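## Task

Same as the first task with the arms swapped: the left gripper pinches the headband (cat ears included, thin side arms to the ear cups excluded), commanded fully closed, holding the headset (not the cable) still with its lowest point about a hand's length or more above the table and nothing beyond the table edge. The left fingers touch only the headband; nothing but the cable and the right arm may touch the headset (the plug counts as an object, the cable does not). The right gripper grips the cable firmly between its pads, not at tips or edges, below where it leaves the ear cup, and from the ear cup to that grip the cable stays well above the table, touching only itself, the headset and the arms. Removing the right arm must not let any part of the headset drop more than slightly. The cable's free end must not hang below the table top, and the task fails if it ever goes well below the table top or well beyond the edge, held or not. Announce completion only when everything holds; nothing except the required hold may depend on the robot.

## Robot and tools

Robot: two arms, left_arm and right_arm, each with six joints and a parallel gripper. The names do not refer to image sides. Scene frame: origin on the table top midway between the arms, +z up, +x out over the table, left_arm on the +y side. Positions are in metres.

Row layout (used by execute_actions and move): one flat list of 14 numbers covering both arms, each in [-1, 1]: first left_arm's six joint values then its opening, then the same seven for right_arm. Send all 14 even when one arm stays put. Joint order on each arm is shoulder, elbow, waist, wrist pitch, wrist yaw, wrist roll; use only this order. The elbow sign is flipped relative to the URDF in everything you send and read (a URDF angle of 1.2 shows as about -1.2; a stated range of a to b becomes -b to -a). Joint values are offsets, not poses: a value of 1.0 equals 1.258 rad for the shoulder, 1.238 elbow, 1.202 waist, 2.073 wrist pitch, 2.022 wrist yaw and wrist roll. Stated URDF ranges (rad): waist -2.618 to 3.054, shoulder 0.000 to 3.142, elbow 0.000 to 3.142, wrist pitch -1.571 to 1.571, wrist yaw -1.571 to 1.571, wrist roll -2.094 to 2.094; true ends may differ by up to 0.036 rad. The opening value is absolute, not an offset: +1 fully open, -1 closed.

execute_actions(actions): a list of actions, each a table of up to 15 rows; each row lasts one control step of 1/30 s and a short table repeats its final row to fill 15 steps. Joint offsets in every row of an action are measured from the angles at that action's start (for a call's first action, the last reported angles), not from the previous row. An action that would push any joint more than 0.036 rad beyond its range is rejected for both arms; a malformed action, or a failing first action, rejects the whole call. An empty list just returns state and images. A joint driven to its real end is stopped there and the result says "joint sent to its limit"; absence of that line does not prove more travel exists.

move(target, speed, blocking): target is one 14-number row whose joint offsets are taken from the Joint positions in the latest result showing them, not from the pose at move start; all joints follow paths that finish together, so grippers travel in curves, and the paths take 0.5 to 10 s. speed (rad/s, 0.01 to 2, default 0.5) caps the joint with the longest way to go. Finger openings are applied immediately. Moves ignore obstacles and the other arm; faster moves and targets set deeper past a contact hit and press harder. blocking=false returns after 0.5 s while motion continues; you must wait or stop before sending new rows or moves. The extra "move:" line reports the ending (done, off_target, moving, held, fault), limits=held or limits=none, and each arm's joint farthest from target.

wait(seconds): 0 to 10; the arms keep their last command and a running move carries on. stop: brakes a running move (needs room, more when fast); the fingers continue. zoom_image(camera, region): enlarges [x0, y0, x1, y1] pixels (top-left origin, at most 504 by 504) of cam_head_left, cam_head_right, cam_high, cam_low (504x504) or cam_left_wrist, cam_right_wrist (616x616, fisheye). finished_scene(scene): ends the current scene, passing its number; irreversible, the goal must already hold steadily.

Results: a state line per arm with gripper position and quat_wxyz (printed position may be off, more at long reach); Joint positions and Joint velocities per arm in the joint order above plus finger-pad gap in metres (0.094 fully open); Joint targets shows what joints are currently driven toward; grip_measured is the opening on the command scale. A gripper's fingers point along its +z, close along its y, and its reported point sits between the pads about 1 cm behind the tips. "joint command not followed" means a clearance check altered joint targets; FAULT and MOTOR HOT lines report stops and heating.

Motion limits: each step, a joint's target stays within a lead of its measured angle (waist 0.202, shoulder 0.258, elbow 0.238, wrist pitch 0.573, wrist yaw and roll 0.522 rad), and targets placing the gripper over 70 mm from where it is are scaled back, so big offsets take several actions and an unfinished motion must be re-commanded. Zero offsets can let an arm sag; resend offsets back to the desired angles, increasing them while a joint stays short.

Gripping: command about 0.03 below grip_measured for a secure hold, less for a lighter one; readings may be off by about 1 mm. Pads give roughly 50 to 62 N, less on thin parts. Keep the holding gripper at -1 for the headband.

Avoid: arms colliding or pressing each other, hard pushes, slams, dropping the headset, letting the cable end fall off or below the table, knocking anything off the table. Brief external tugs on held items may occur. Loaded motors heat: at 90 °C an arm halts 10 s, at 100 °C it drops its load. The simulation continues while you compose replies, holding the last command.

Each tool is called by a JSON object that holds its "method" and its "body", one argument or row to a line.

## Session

{"method": "execute_actions", "body": {
  "actions": []
}}

Scene clock: 0.00 s.
left_arm: end_effector_position=(+0.4133, +0.5772, +0.0913) grip_measured=+1.000 end_effector_quat_wxyz=(+0.404, +0.051, +0.886, +0.222) | right_arm: end_effector_position=(+0.5405, -0.1049, +0.1607) grip_measured=+1.000 end_effector_quat_wxyz=(+0.251, +0.350, +0.700, +0.570)
Joint names: [shoulder, elbow, waist, wrist pitch, wrist yaw, wrist roll]
Joint positions: left_arm=[ 1.854 -1.039  0.512  0.195  0.139  0.658  0.094] | right_arm=[ 1.871 -0.984  0.297  0.628 -0.503  1.492  0.094]
Joint velocities: left_arm=[-0.007  0.007 -0.007 -0.081 -0.037  0.037  0.   ] | right_arm=[-0.012 -0.017 -0.002 -0.007 -0.022  0.007  0.   ]
Joint targets: left_arm=[1.841 -1.051 0.512 0.206 0.145 0.652] | right_arm=[1.859 -0.994 0.297 0.636 -0.504 1.485]

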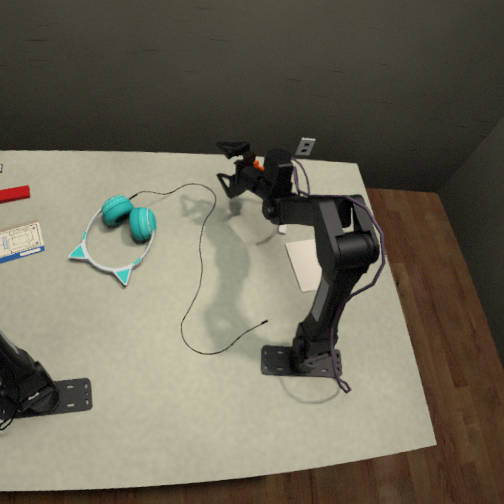

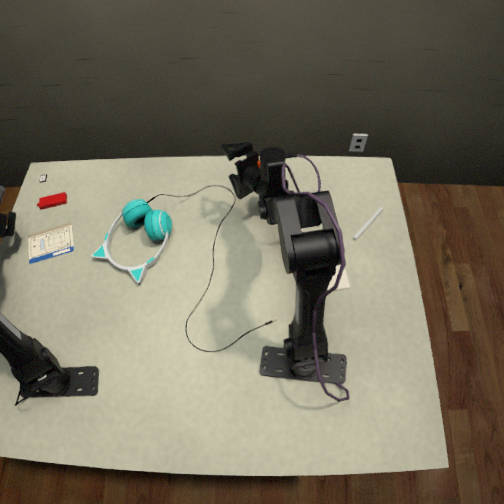

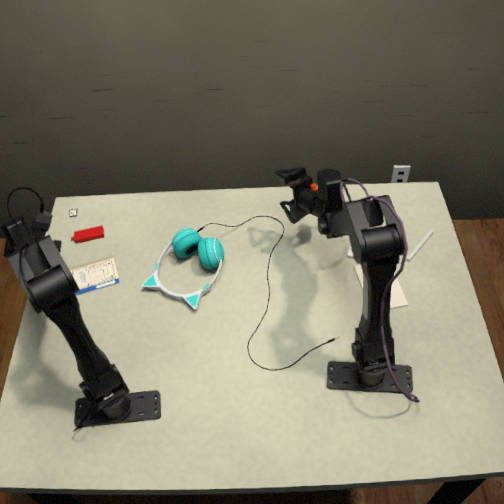

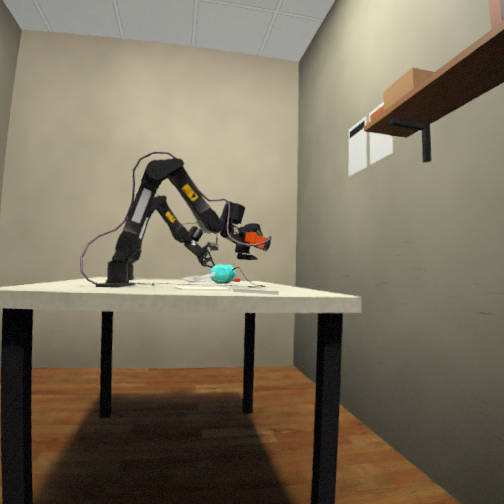

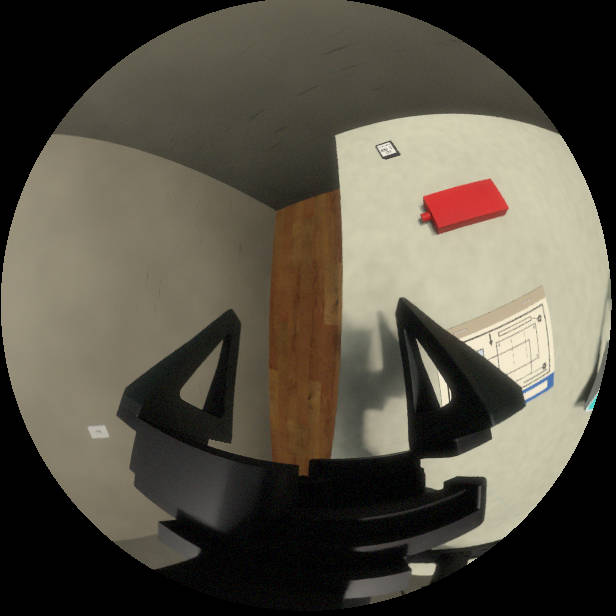

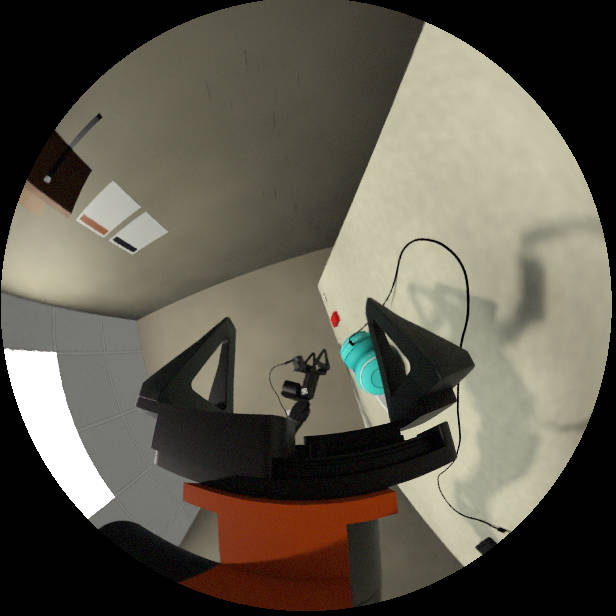

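{"method": "move", "body": {
  "target": [-0.2,-0.09,-0.5,-0.55,-0.069,-1,1,-0.45,0.07,-0.2,0,0.25,-0.74,1],
  "speed": 0.9
}}

{"method": "move", "body": {
  "target": [0.03,-0.02,-0.37,-0.06,0,-0.04,1,0,0,0,0,0,0,1],
  "speed": 0.6
}}

Scene clock: 10.20 s.
left_arm: end_effector_position=(+0.2964, +0.3098, +0.0681) grip_measured=+1.000 end_effector_quat_wxyz=(+0.044, -0.635, +0.770, -0.046) | right_arm: end_effector_position=(+0.4930, -0.3042, +0.3786) grip_measured=+1.000 end_effector_quat_wxyz=(+0.774, +0.017, +0.633, -0.019)
Joint names: [shoulder, elbow, waist, wrist pitch, wrist yaw, wrist roll]
Joint positions: left_arm=[ 1.632 -1.12  -0.079 -0.932  0.018 -1.356  0.094] | right_arm=[ 1.329 -0.907  0.065  0.621 -0.006  0.003  0.094]
Joint velocities: left_arm=[-0.012 -0.002  0.007 -0.037 -0.022 -0.081  0.   ] | right_arm=[-0.012  0.012 -0.007 -0.051 -0.037  0.037  0.   ]
Joint targets: left_arm=[1.603 -1.150 -0.089 -0.946 -0.001 -1.364] | right_arm=[1.305 -0.898 0.057 0.628 0.003 -0.004]
move: off_target (left_arm, right_arm); limits=none; left_arm: farthest joint: the shoulder, 0.030 radians from its target (0.252 radians at the start); right_arm: farthest joint: the shoulder, 0.024 radians from its target (0.566 radians at the start)

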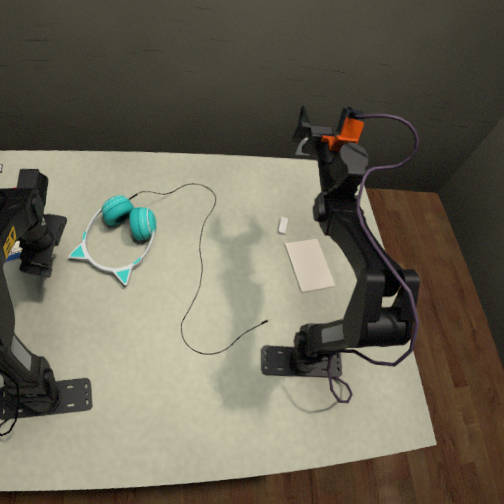

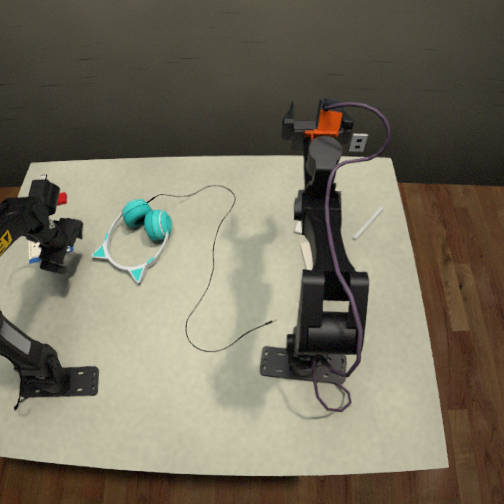

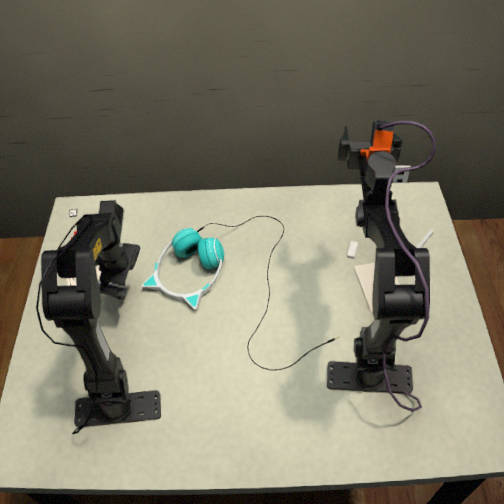

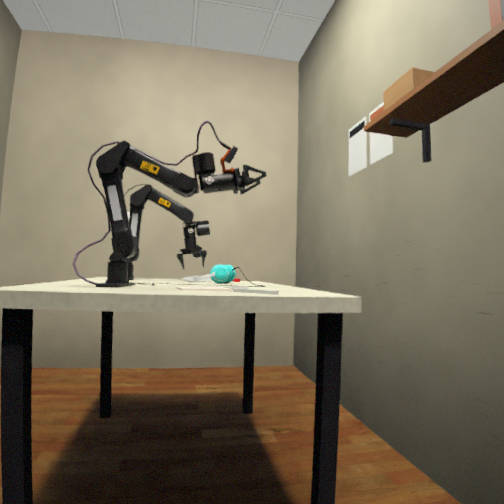

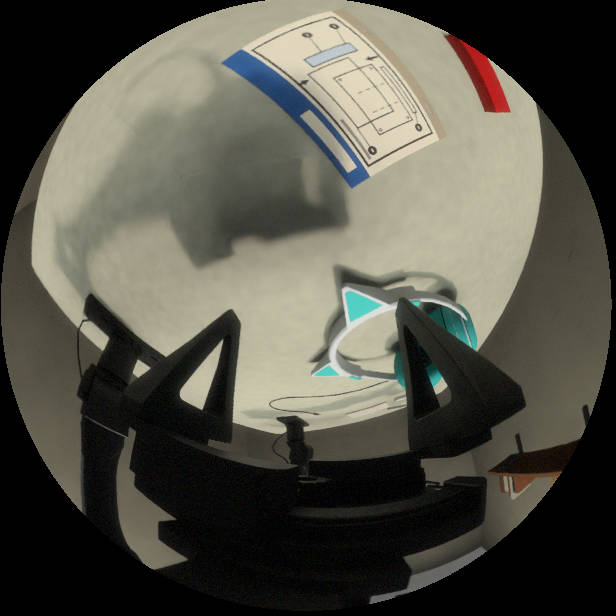

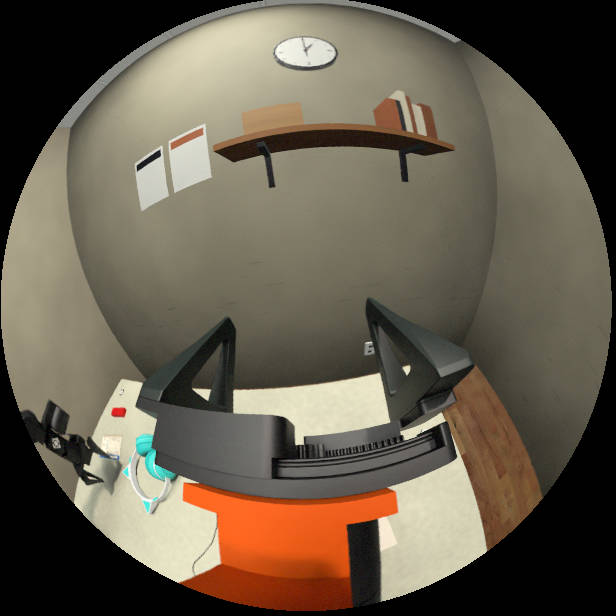

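Scene clock: 11.53 s.
left_arm: end_effector_position=(+0.2426, +0.1872, +0.0587) grip_measured=+1.000 end_effector_quat_wxyz=(-0.013, -0.484, +0.875, -0.004) | right_arm: end_effector_position=(+0.4930, -0.3042, +0.3786) grip_measured=+1.000 end_effector_quat_wxyz=(+0.774, +0.017, +0.633, -0.019)
Joint names: [shoulder, elbow, waist, wrist pitch, wrist yaw, wrist roll]
Joint positions: left_arm=[ 1.66  -1.12  -0.519 -1.04   0.026 -1.428  0.094] | right_arm=[ 1.329 -0.907  0.065  0.621 -0.006  0.003  0.094]
Joint velocities: left_arm=[ 0.007 -0.002 -0.007  0.007 -0.022 -0.022  0.   ] | right_arm=[-0.002  0.007  0.002  0.007  0.051 -0.095  0.   ]
Joint targets: left_arm=[1.670 -1.145 -0.523 -1.057 0.018 -1.437] | right_arm=[1.329 -0.907 0.065 0.621 -0.006 0.003]
move: off_target (left_arm); limits=none; left_arm: farthest joint: the elbow, 0.024 radians from its target (0.024 radians at the start); right_arm: farthest joint: the waist, 0.000 radians from its target (0.000 radians at the start)

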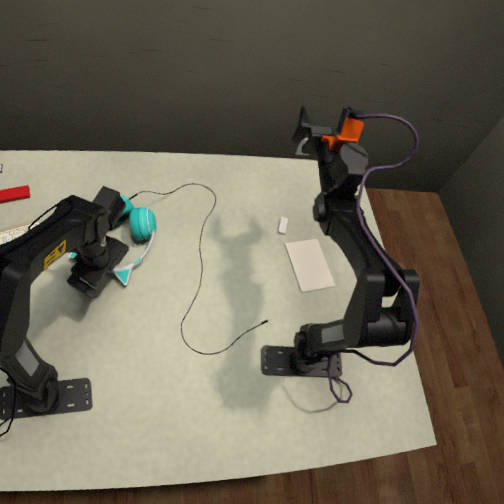

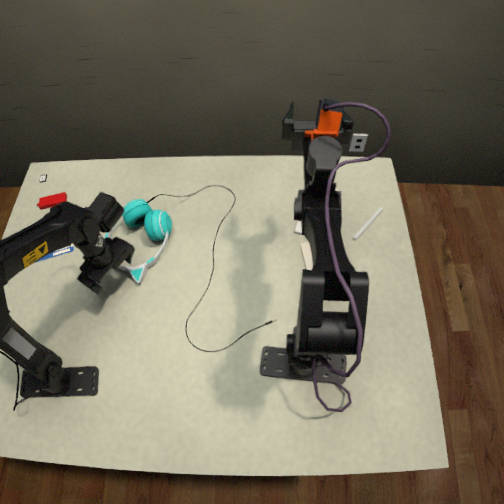

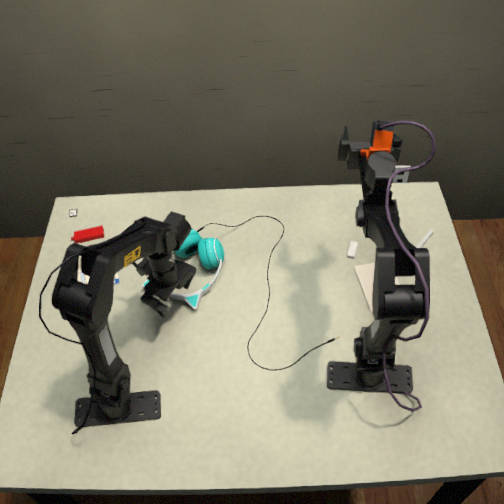

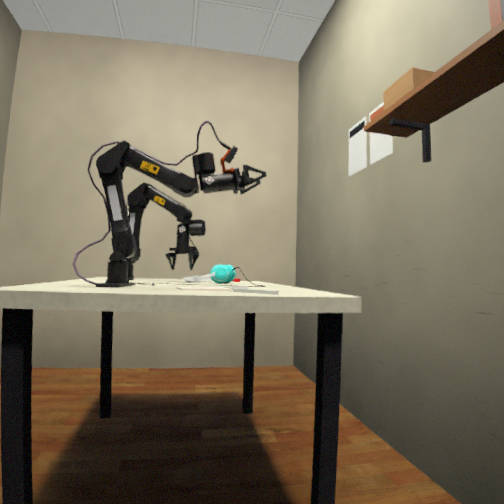

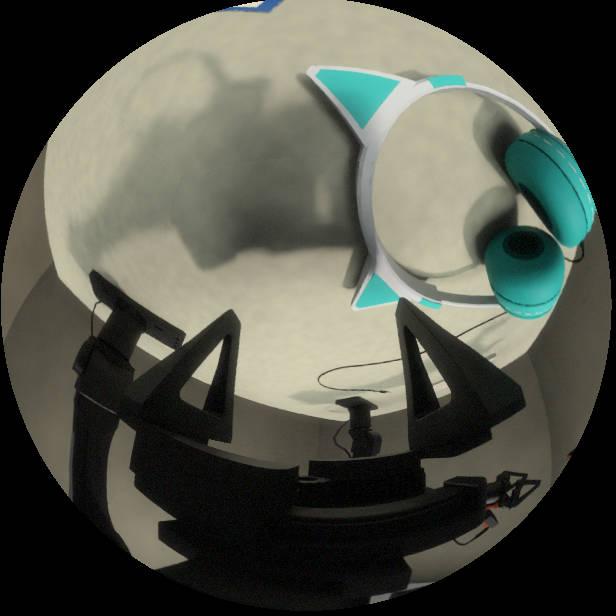

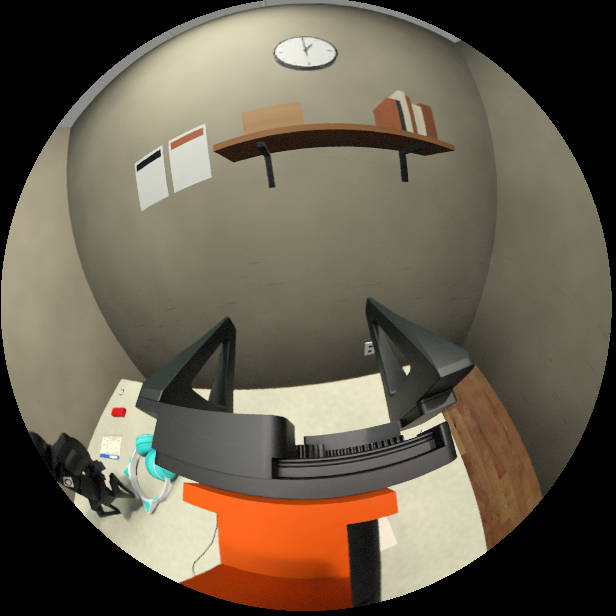

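{"method": "move", "body": {
  "target": [0.08,-0.18,0.23,-0.05,-0.01,0.135,1,0,0,0,0,0,0,1],
  "speed": 0.3
}}

Scene clock: 16.03 s.
left_arm: end_effector_position=(+0.2978, +0.2557, +0.0808) grip_measured=+1.000 end_effector_quat_wxyz=(-0.005, -0.487, +0.873, -0.009) | right_arm: end_effector_position=(+0.4930, -0.3042, +0.3786) grip_measured=+1.000 end_effector_quat_wxyz=(+0.774, +0.017, +0.633, -0.019)
Joint names: [shoulder, elbow, waist, wrist pitch, wrist yaw, wrist roll]
Joint positions: left_arm=[ 1.751 -1.315 -0.25  -1.13   0.02  -1.165  0.094] | right_arm=[ 1.329 -0.907  0.065  0.621 -0.006  0.003  0.094]
Joint velocities: left_arm=[-0.002  0.007  0.012 -0.11  -0.037 -0.022  0.   ] | right_arm=[-0.007 -0.007 -0.007 -0.037  0.037 -0.022  0.   ]
Joint targets: left_arm=[1.761 -1.344 -0.242 -1.144 0.006 -1.155] | right_arm=[1.329 -0.907 0.065 0.621 -0.006 0.003]
move: off_target (left_arm); limits=none; left_arm: farthest joint: the elbow, 0.028 radians from its target (0.222 radians at the start); right_arm: farthest joint: the waist, 0.000 radians from its target (0.000 radians at the start)

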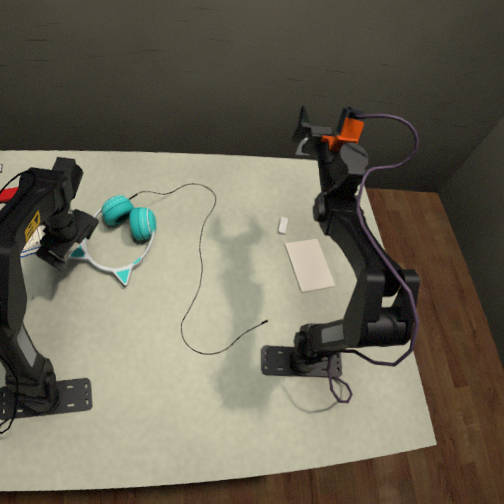

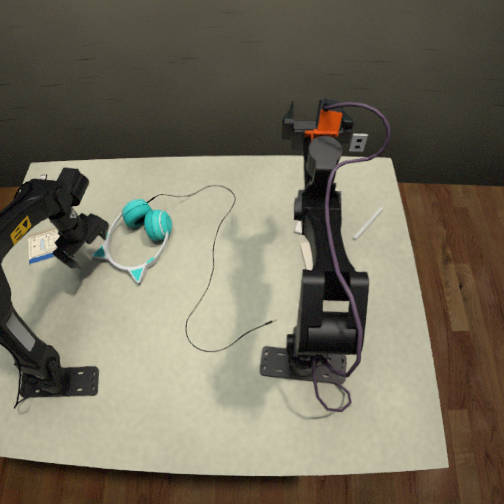

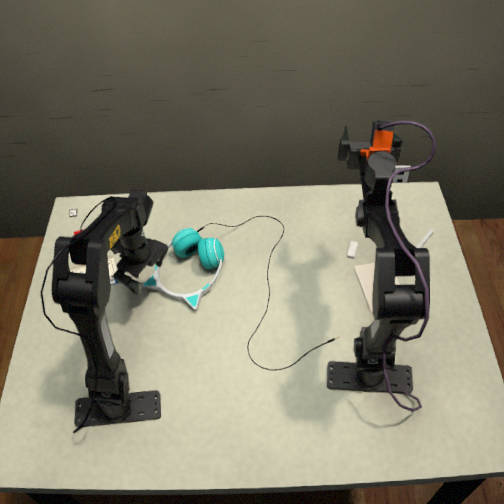

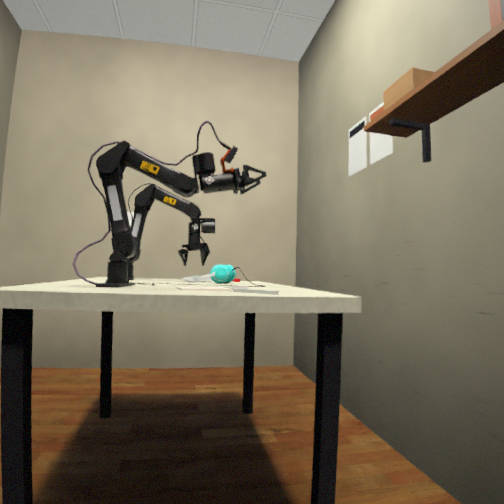

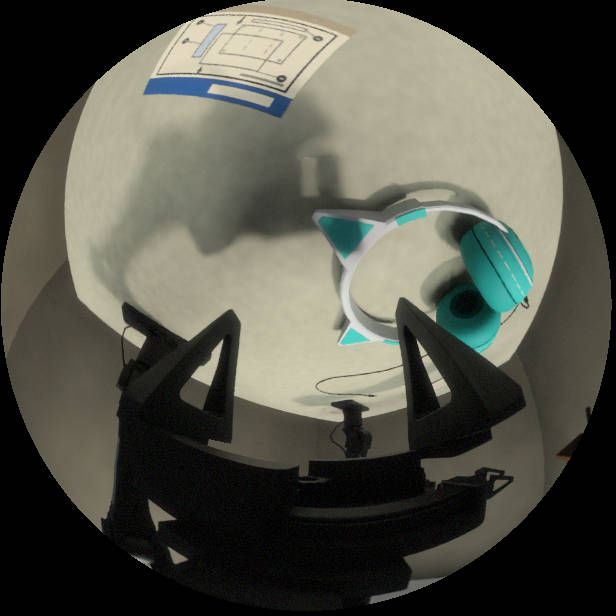

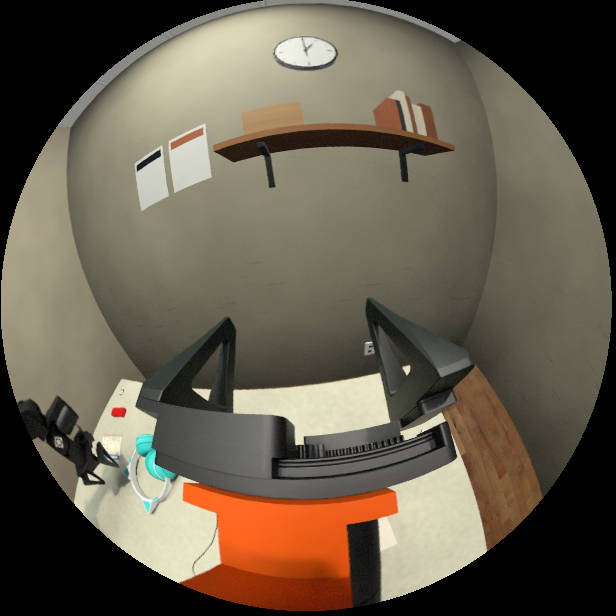

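{"method": "move", "body": {
  "target": [0.09,0.01,-0.12,0.065,-0.01,-0.07,1,0,0,0,0,0,0,1],
  "speed": 0.2
}}

Scene clock: 20.97 s.
left_arm: end_effector_position=(+0.3111, +0.2077, +0.0474) grip_measured=+1.000 end_effector_quat_wxyz=(-0.001, -0.486, +0.874, -0.011) | right_arm: end_effector_position=(+0.4930, -0.3042, +0.3786) grip_measured=+1.000 end_effector_quat_wxyz=(+0.774, +0.017, +0.633, -0.019)
Joint names: [shoulder, elbow, waist, wrist pitch, wrist yaw, wrist roll]
Joint positions: left_arm=[ 1.86  -1.315 -0.385 -1.011  0.018 -1.297  0.094] | right_arm=[ 1.329 -0.907  0.065  0.621 -0.006  0.003  0.094]
Joint velocities: left_arm=[-0.002  0.002 -0.007 -0.095  0.007  0.022  0.   ] | right_arm=[-0.007  0.012  0.007 -0.022 -0.022  0.066  0.   ]
Joint targets: left_arm=[1.865 -1.302 -0.394 -0.995 0.000 -1.306] | right_arm=[1.329 -0.907 0.065 0.621 -0.006 0.003]
move: done; limits=none; left_arm: farthest joint: the wrist yaw, 0.018 radians from its target (0.021 radians at the start); right_arm: farthest joint: the waist, 0.000 radians from its target (0.000 radians at the start)

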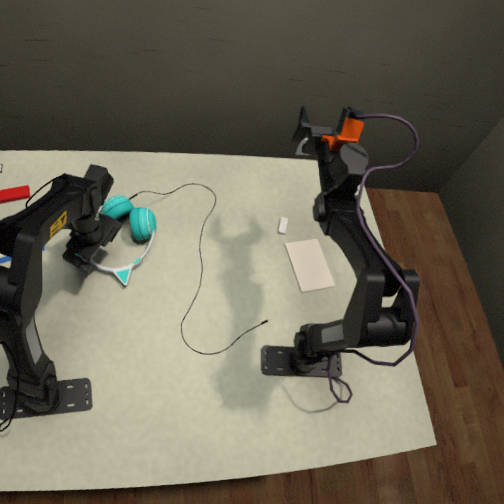

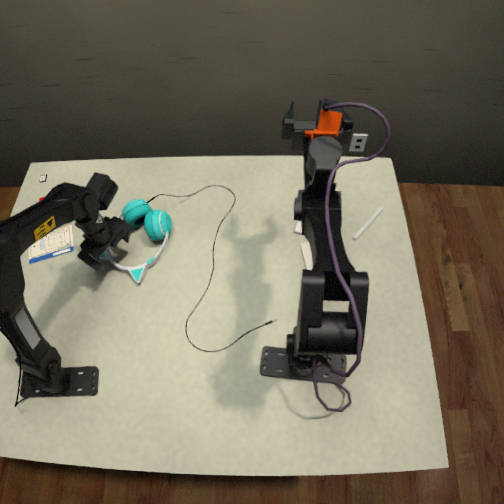

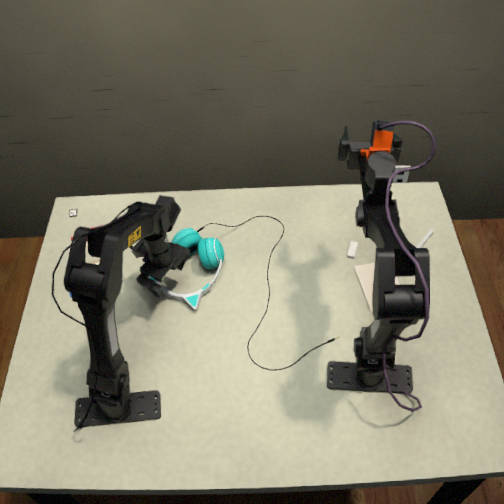

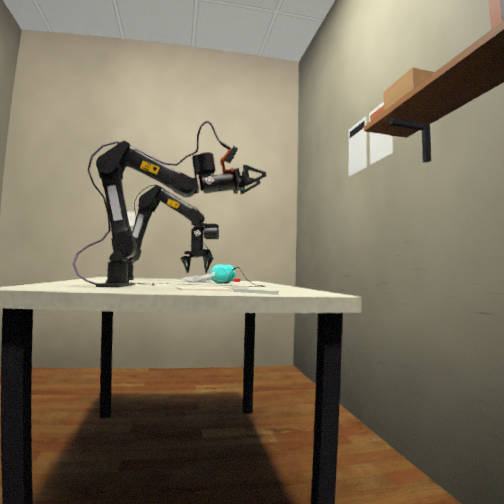

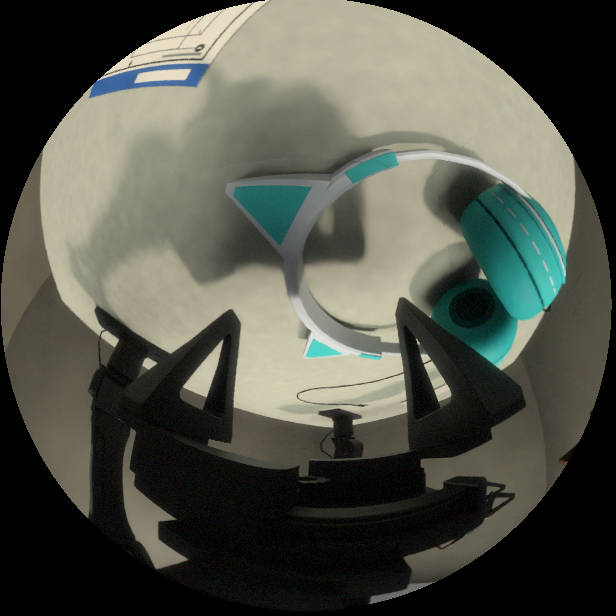

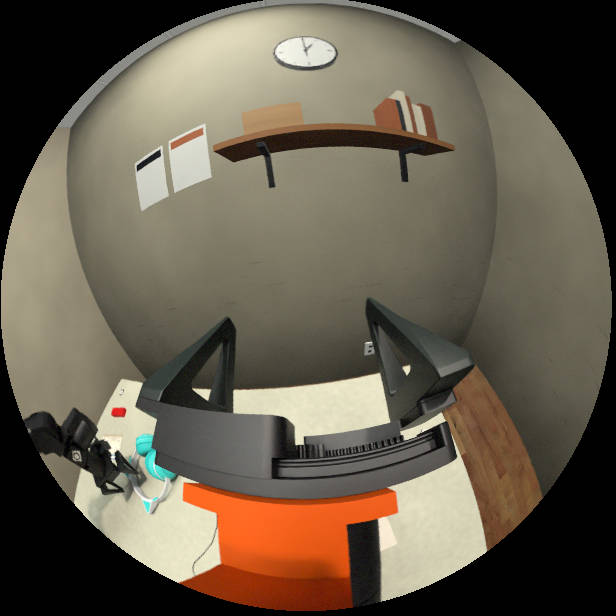

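{"method": "move", "body": {
  "target": [0.003,0.115,0.03,0.07,-0.01,-0.05,1,0,0,0,0,0,0,1],
  "speed": 0.15
}}

{"method": "move", "body": {
  "target": [0,0,0,0,0,0,-1,0,0,0,0,0,0,1]
}}

Scene clock: 25.60 s.
left_arm: end_effector_position=(+0.3006, +0.2192, +0.0160) grip_measured=+1.000 end_effector_quat_wxyz=(-0.002, -0.535, +0.845, -0.009) | right_arm: end_effector_position=(+0.4930, -0.3042, +0.3786) grip_measured=+1.000 end_effector_quat_wxyz=(+0.774, +0.017, +0.633, -0.019)
Joint names: [shoulder, elbow, waist, wrist pitch, wrist yaw, wrist roll]
Joint positions: left_arm=[ 1.86  -1.181 -0.362 -0.881  0.016 -1.389  0.094] | right_arm=[ 1.329 -0.907  0.065  0.621 -0.006  0.003  0.094]
Joint velocities: left_arm=[ 0.012  0.022 -0.007  0.051  0.022  0.11   0.   ] | right_arm=[-0.002 -0.017 -0.002 -0.037 -0.007  0.007  0.   ]
Joint targets: left_arm=[1.864 -1.172 -0.349 -0.866 -0.002 -1.398] | right_arm=[1.329 -0.907 0.065 0.621 -0.006 0.003]
move: done; limits=none; left_arm: farthest joint: the wrist yaw, 0.018 radians from its target (0.020 radians at the start); right_arm: farthest joint: the waist, 0.000 radians from its target (0.000 radians at the start)

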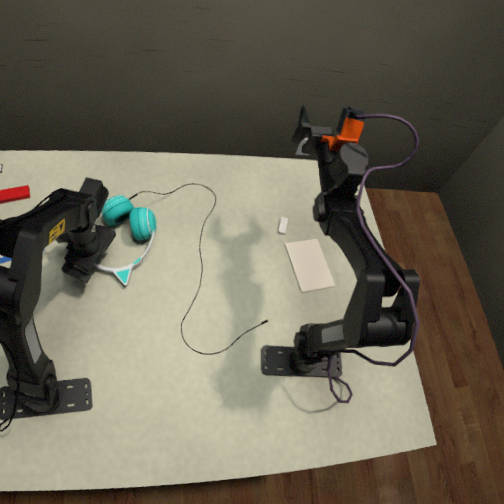

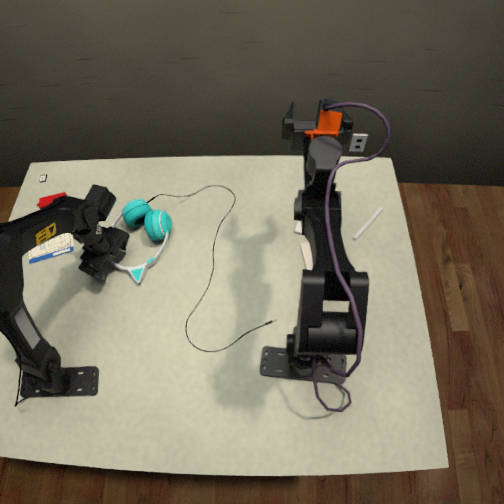

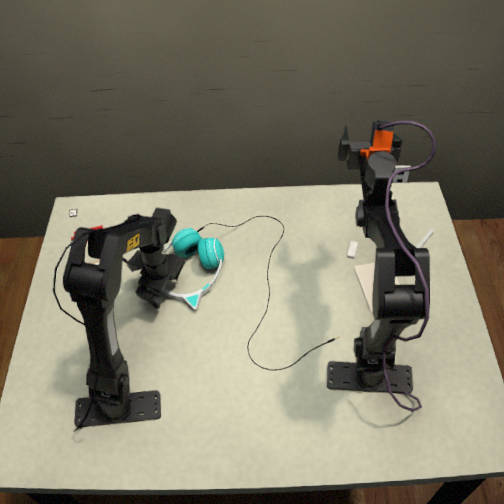

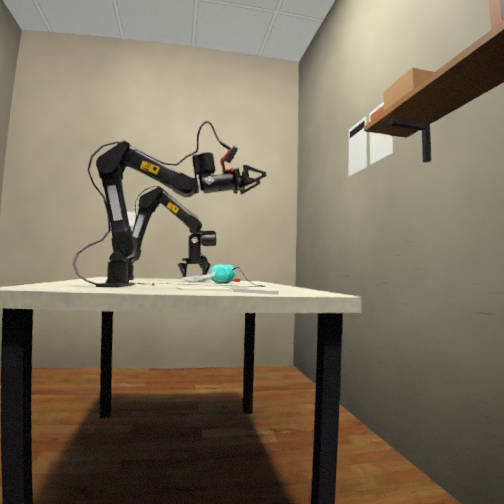

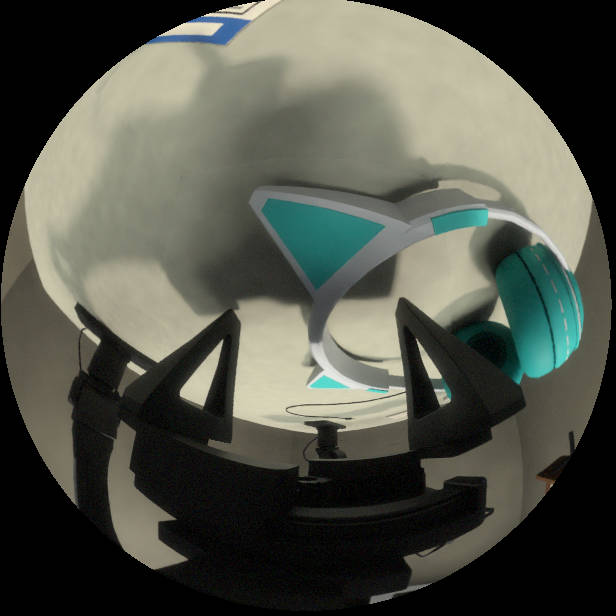

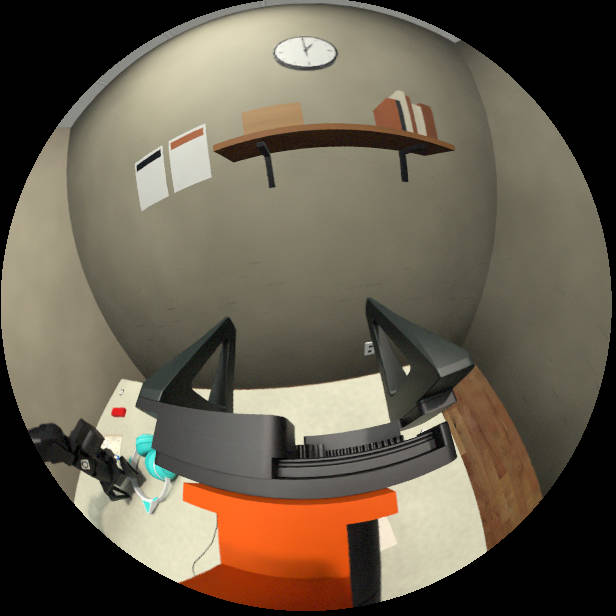

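Scene clock: 26.20 s.
left_arm: end_effector_position=(+0.3038, +0.2172, +0.0161) grip_measured=-0.838 end_effector_quat_wxyz=(-0.000, -0.536, +0.844, -0.017) | right_arm: end_effector_position=(+0.4930, -0.3042, +0.3786) grip_measured=+1.000 end_effector_quat_wxyz=(+0.774, +0.017, +0.633, -0.019)
Joint names: [shoulder, elbow, waist, wrist pitch, wrist yaw, wrist roll]
Joint positions: left_arm=[ 1.86  -1.181 -0.361 -0.867  0.024 -1.391  0.008] | right_arm=[ 1.329 -0.907  0.065  0.621 -0.006  0.003  0.094]
Joint velocities: left_arm=[ 0.007  0.002 -0.012  0.007  0.022 -0.037  0.001] | right_arm=[-0.012  0.012  0.017 -0.066  0.051 -0.081  0.   ]
Joint targets: left_arm=[1.860 -1.181 -0.361 -0.881 0.016 -1.389] | right_arm=[1.329 -0.907 0.065 0.621 -0.006 0.003]
move: done; limits=none; left_arm: farthest joint: the wrist pitch, 0.014 radians from its target (0.000 radians at the start); right_arm: farthest joint: the waist, 0.000 radians from its target (0.000 radians at the start)

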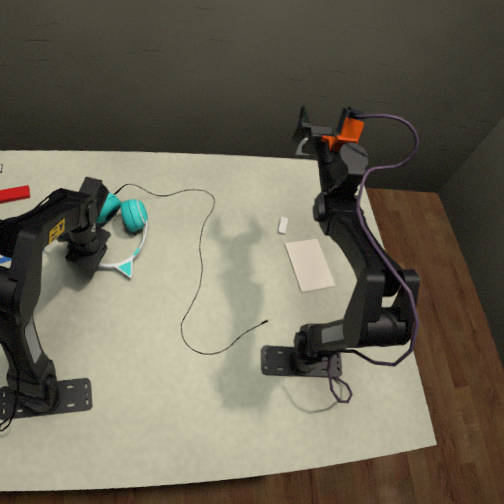

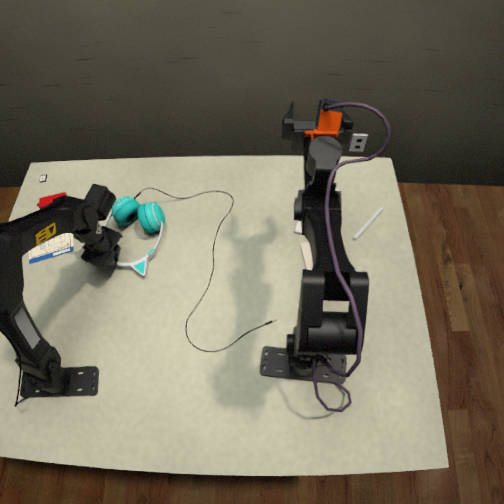

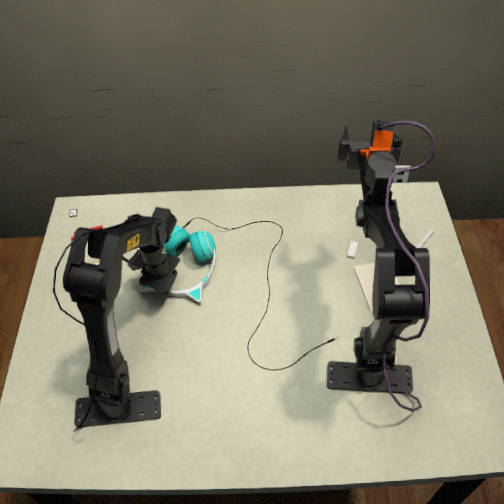

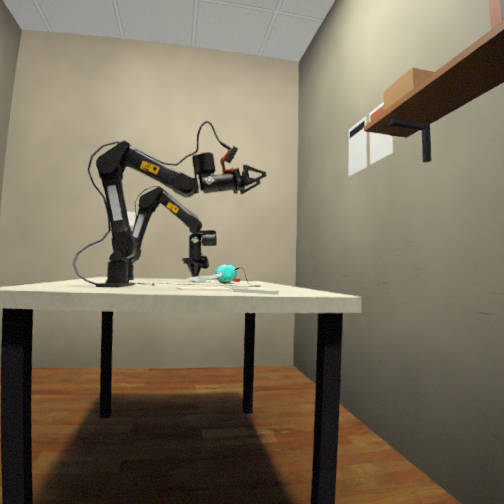

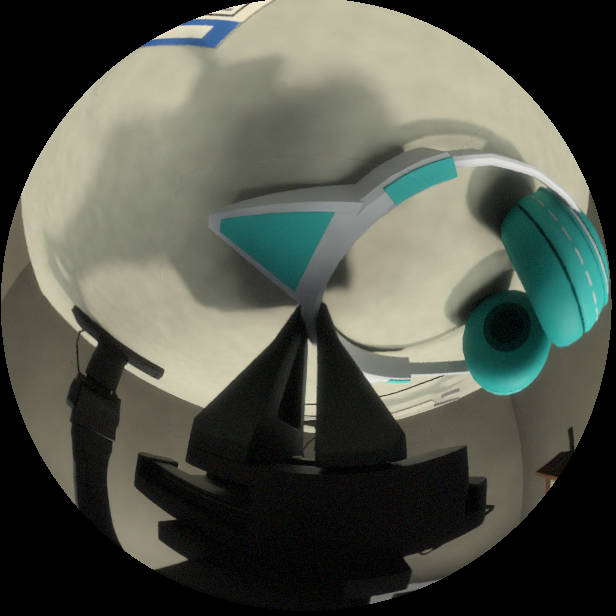

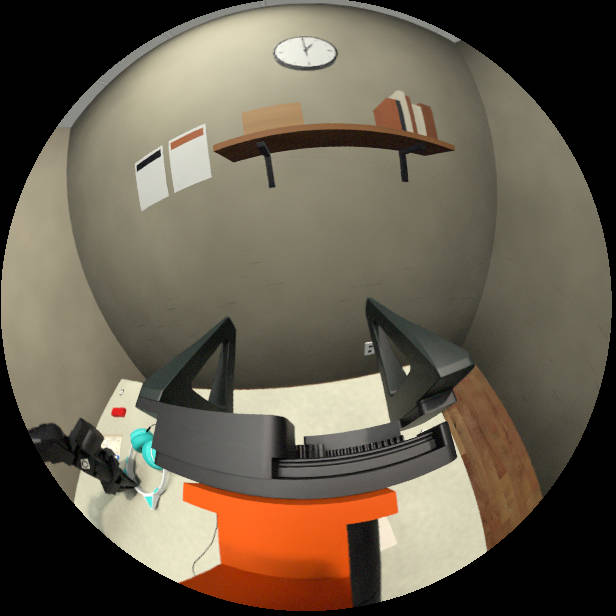

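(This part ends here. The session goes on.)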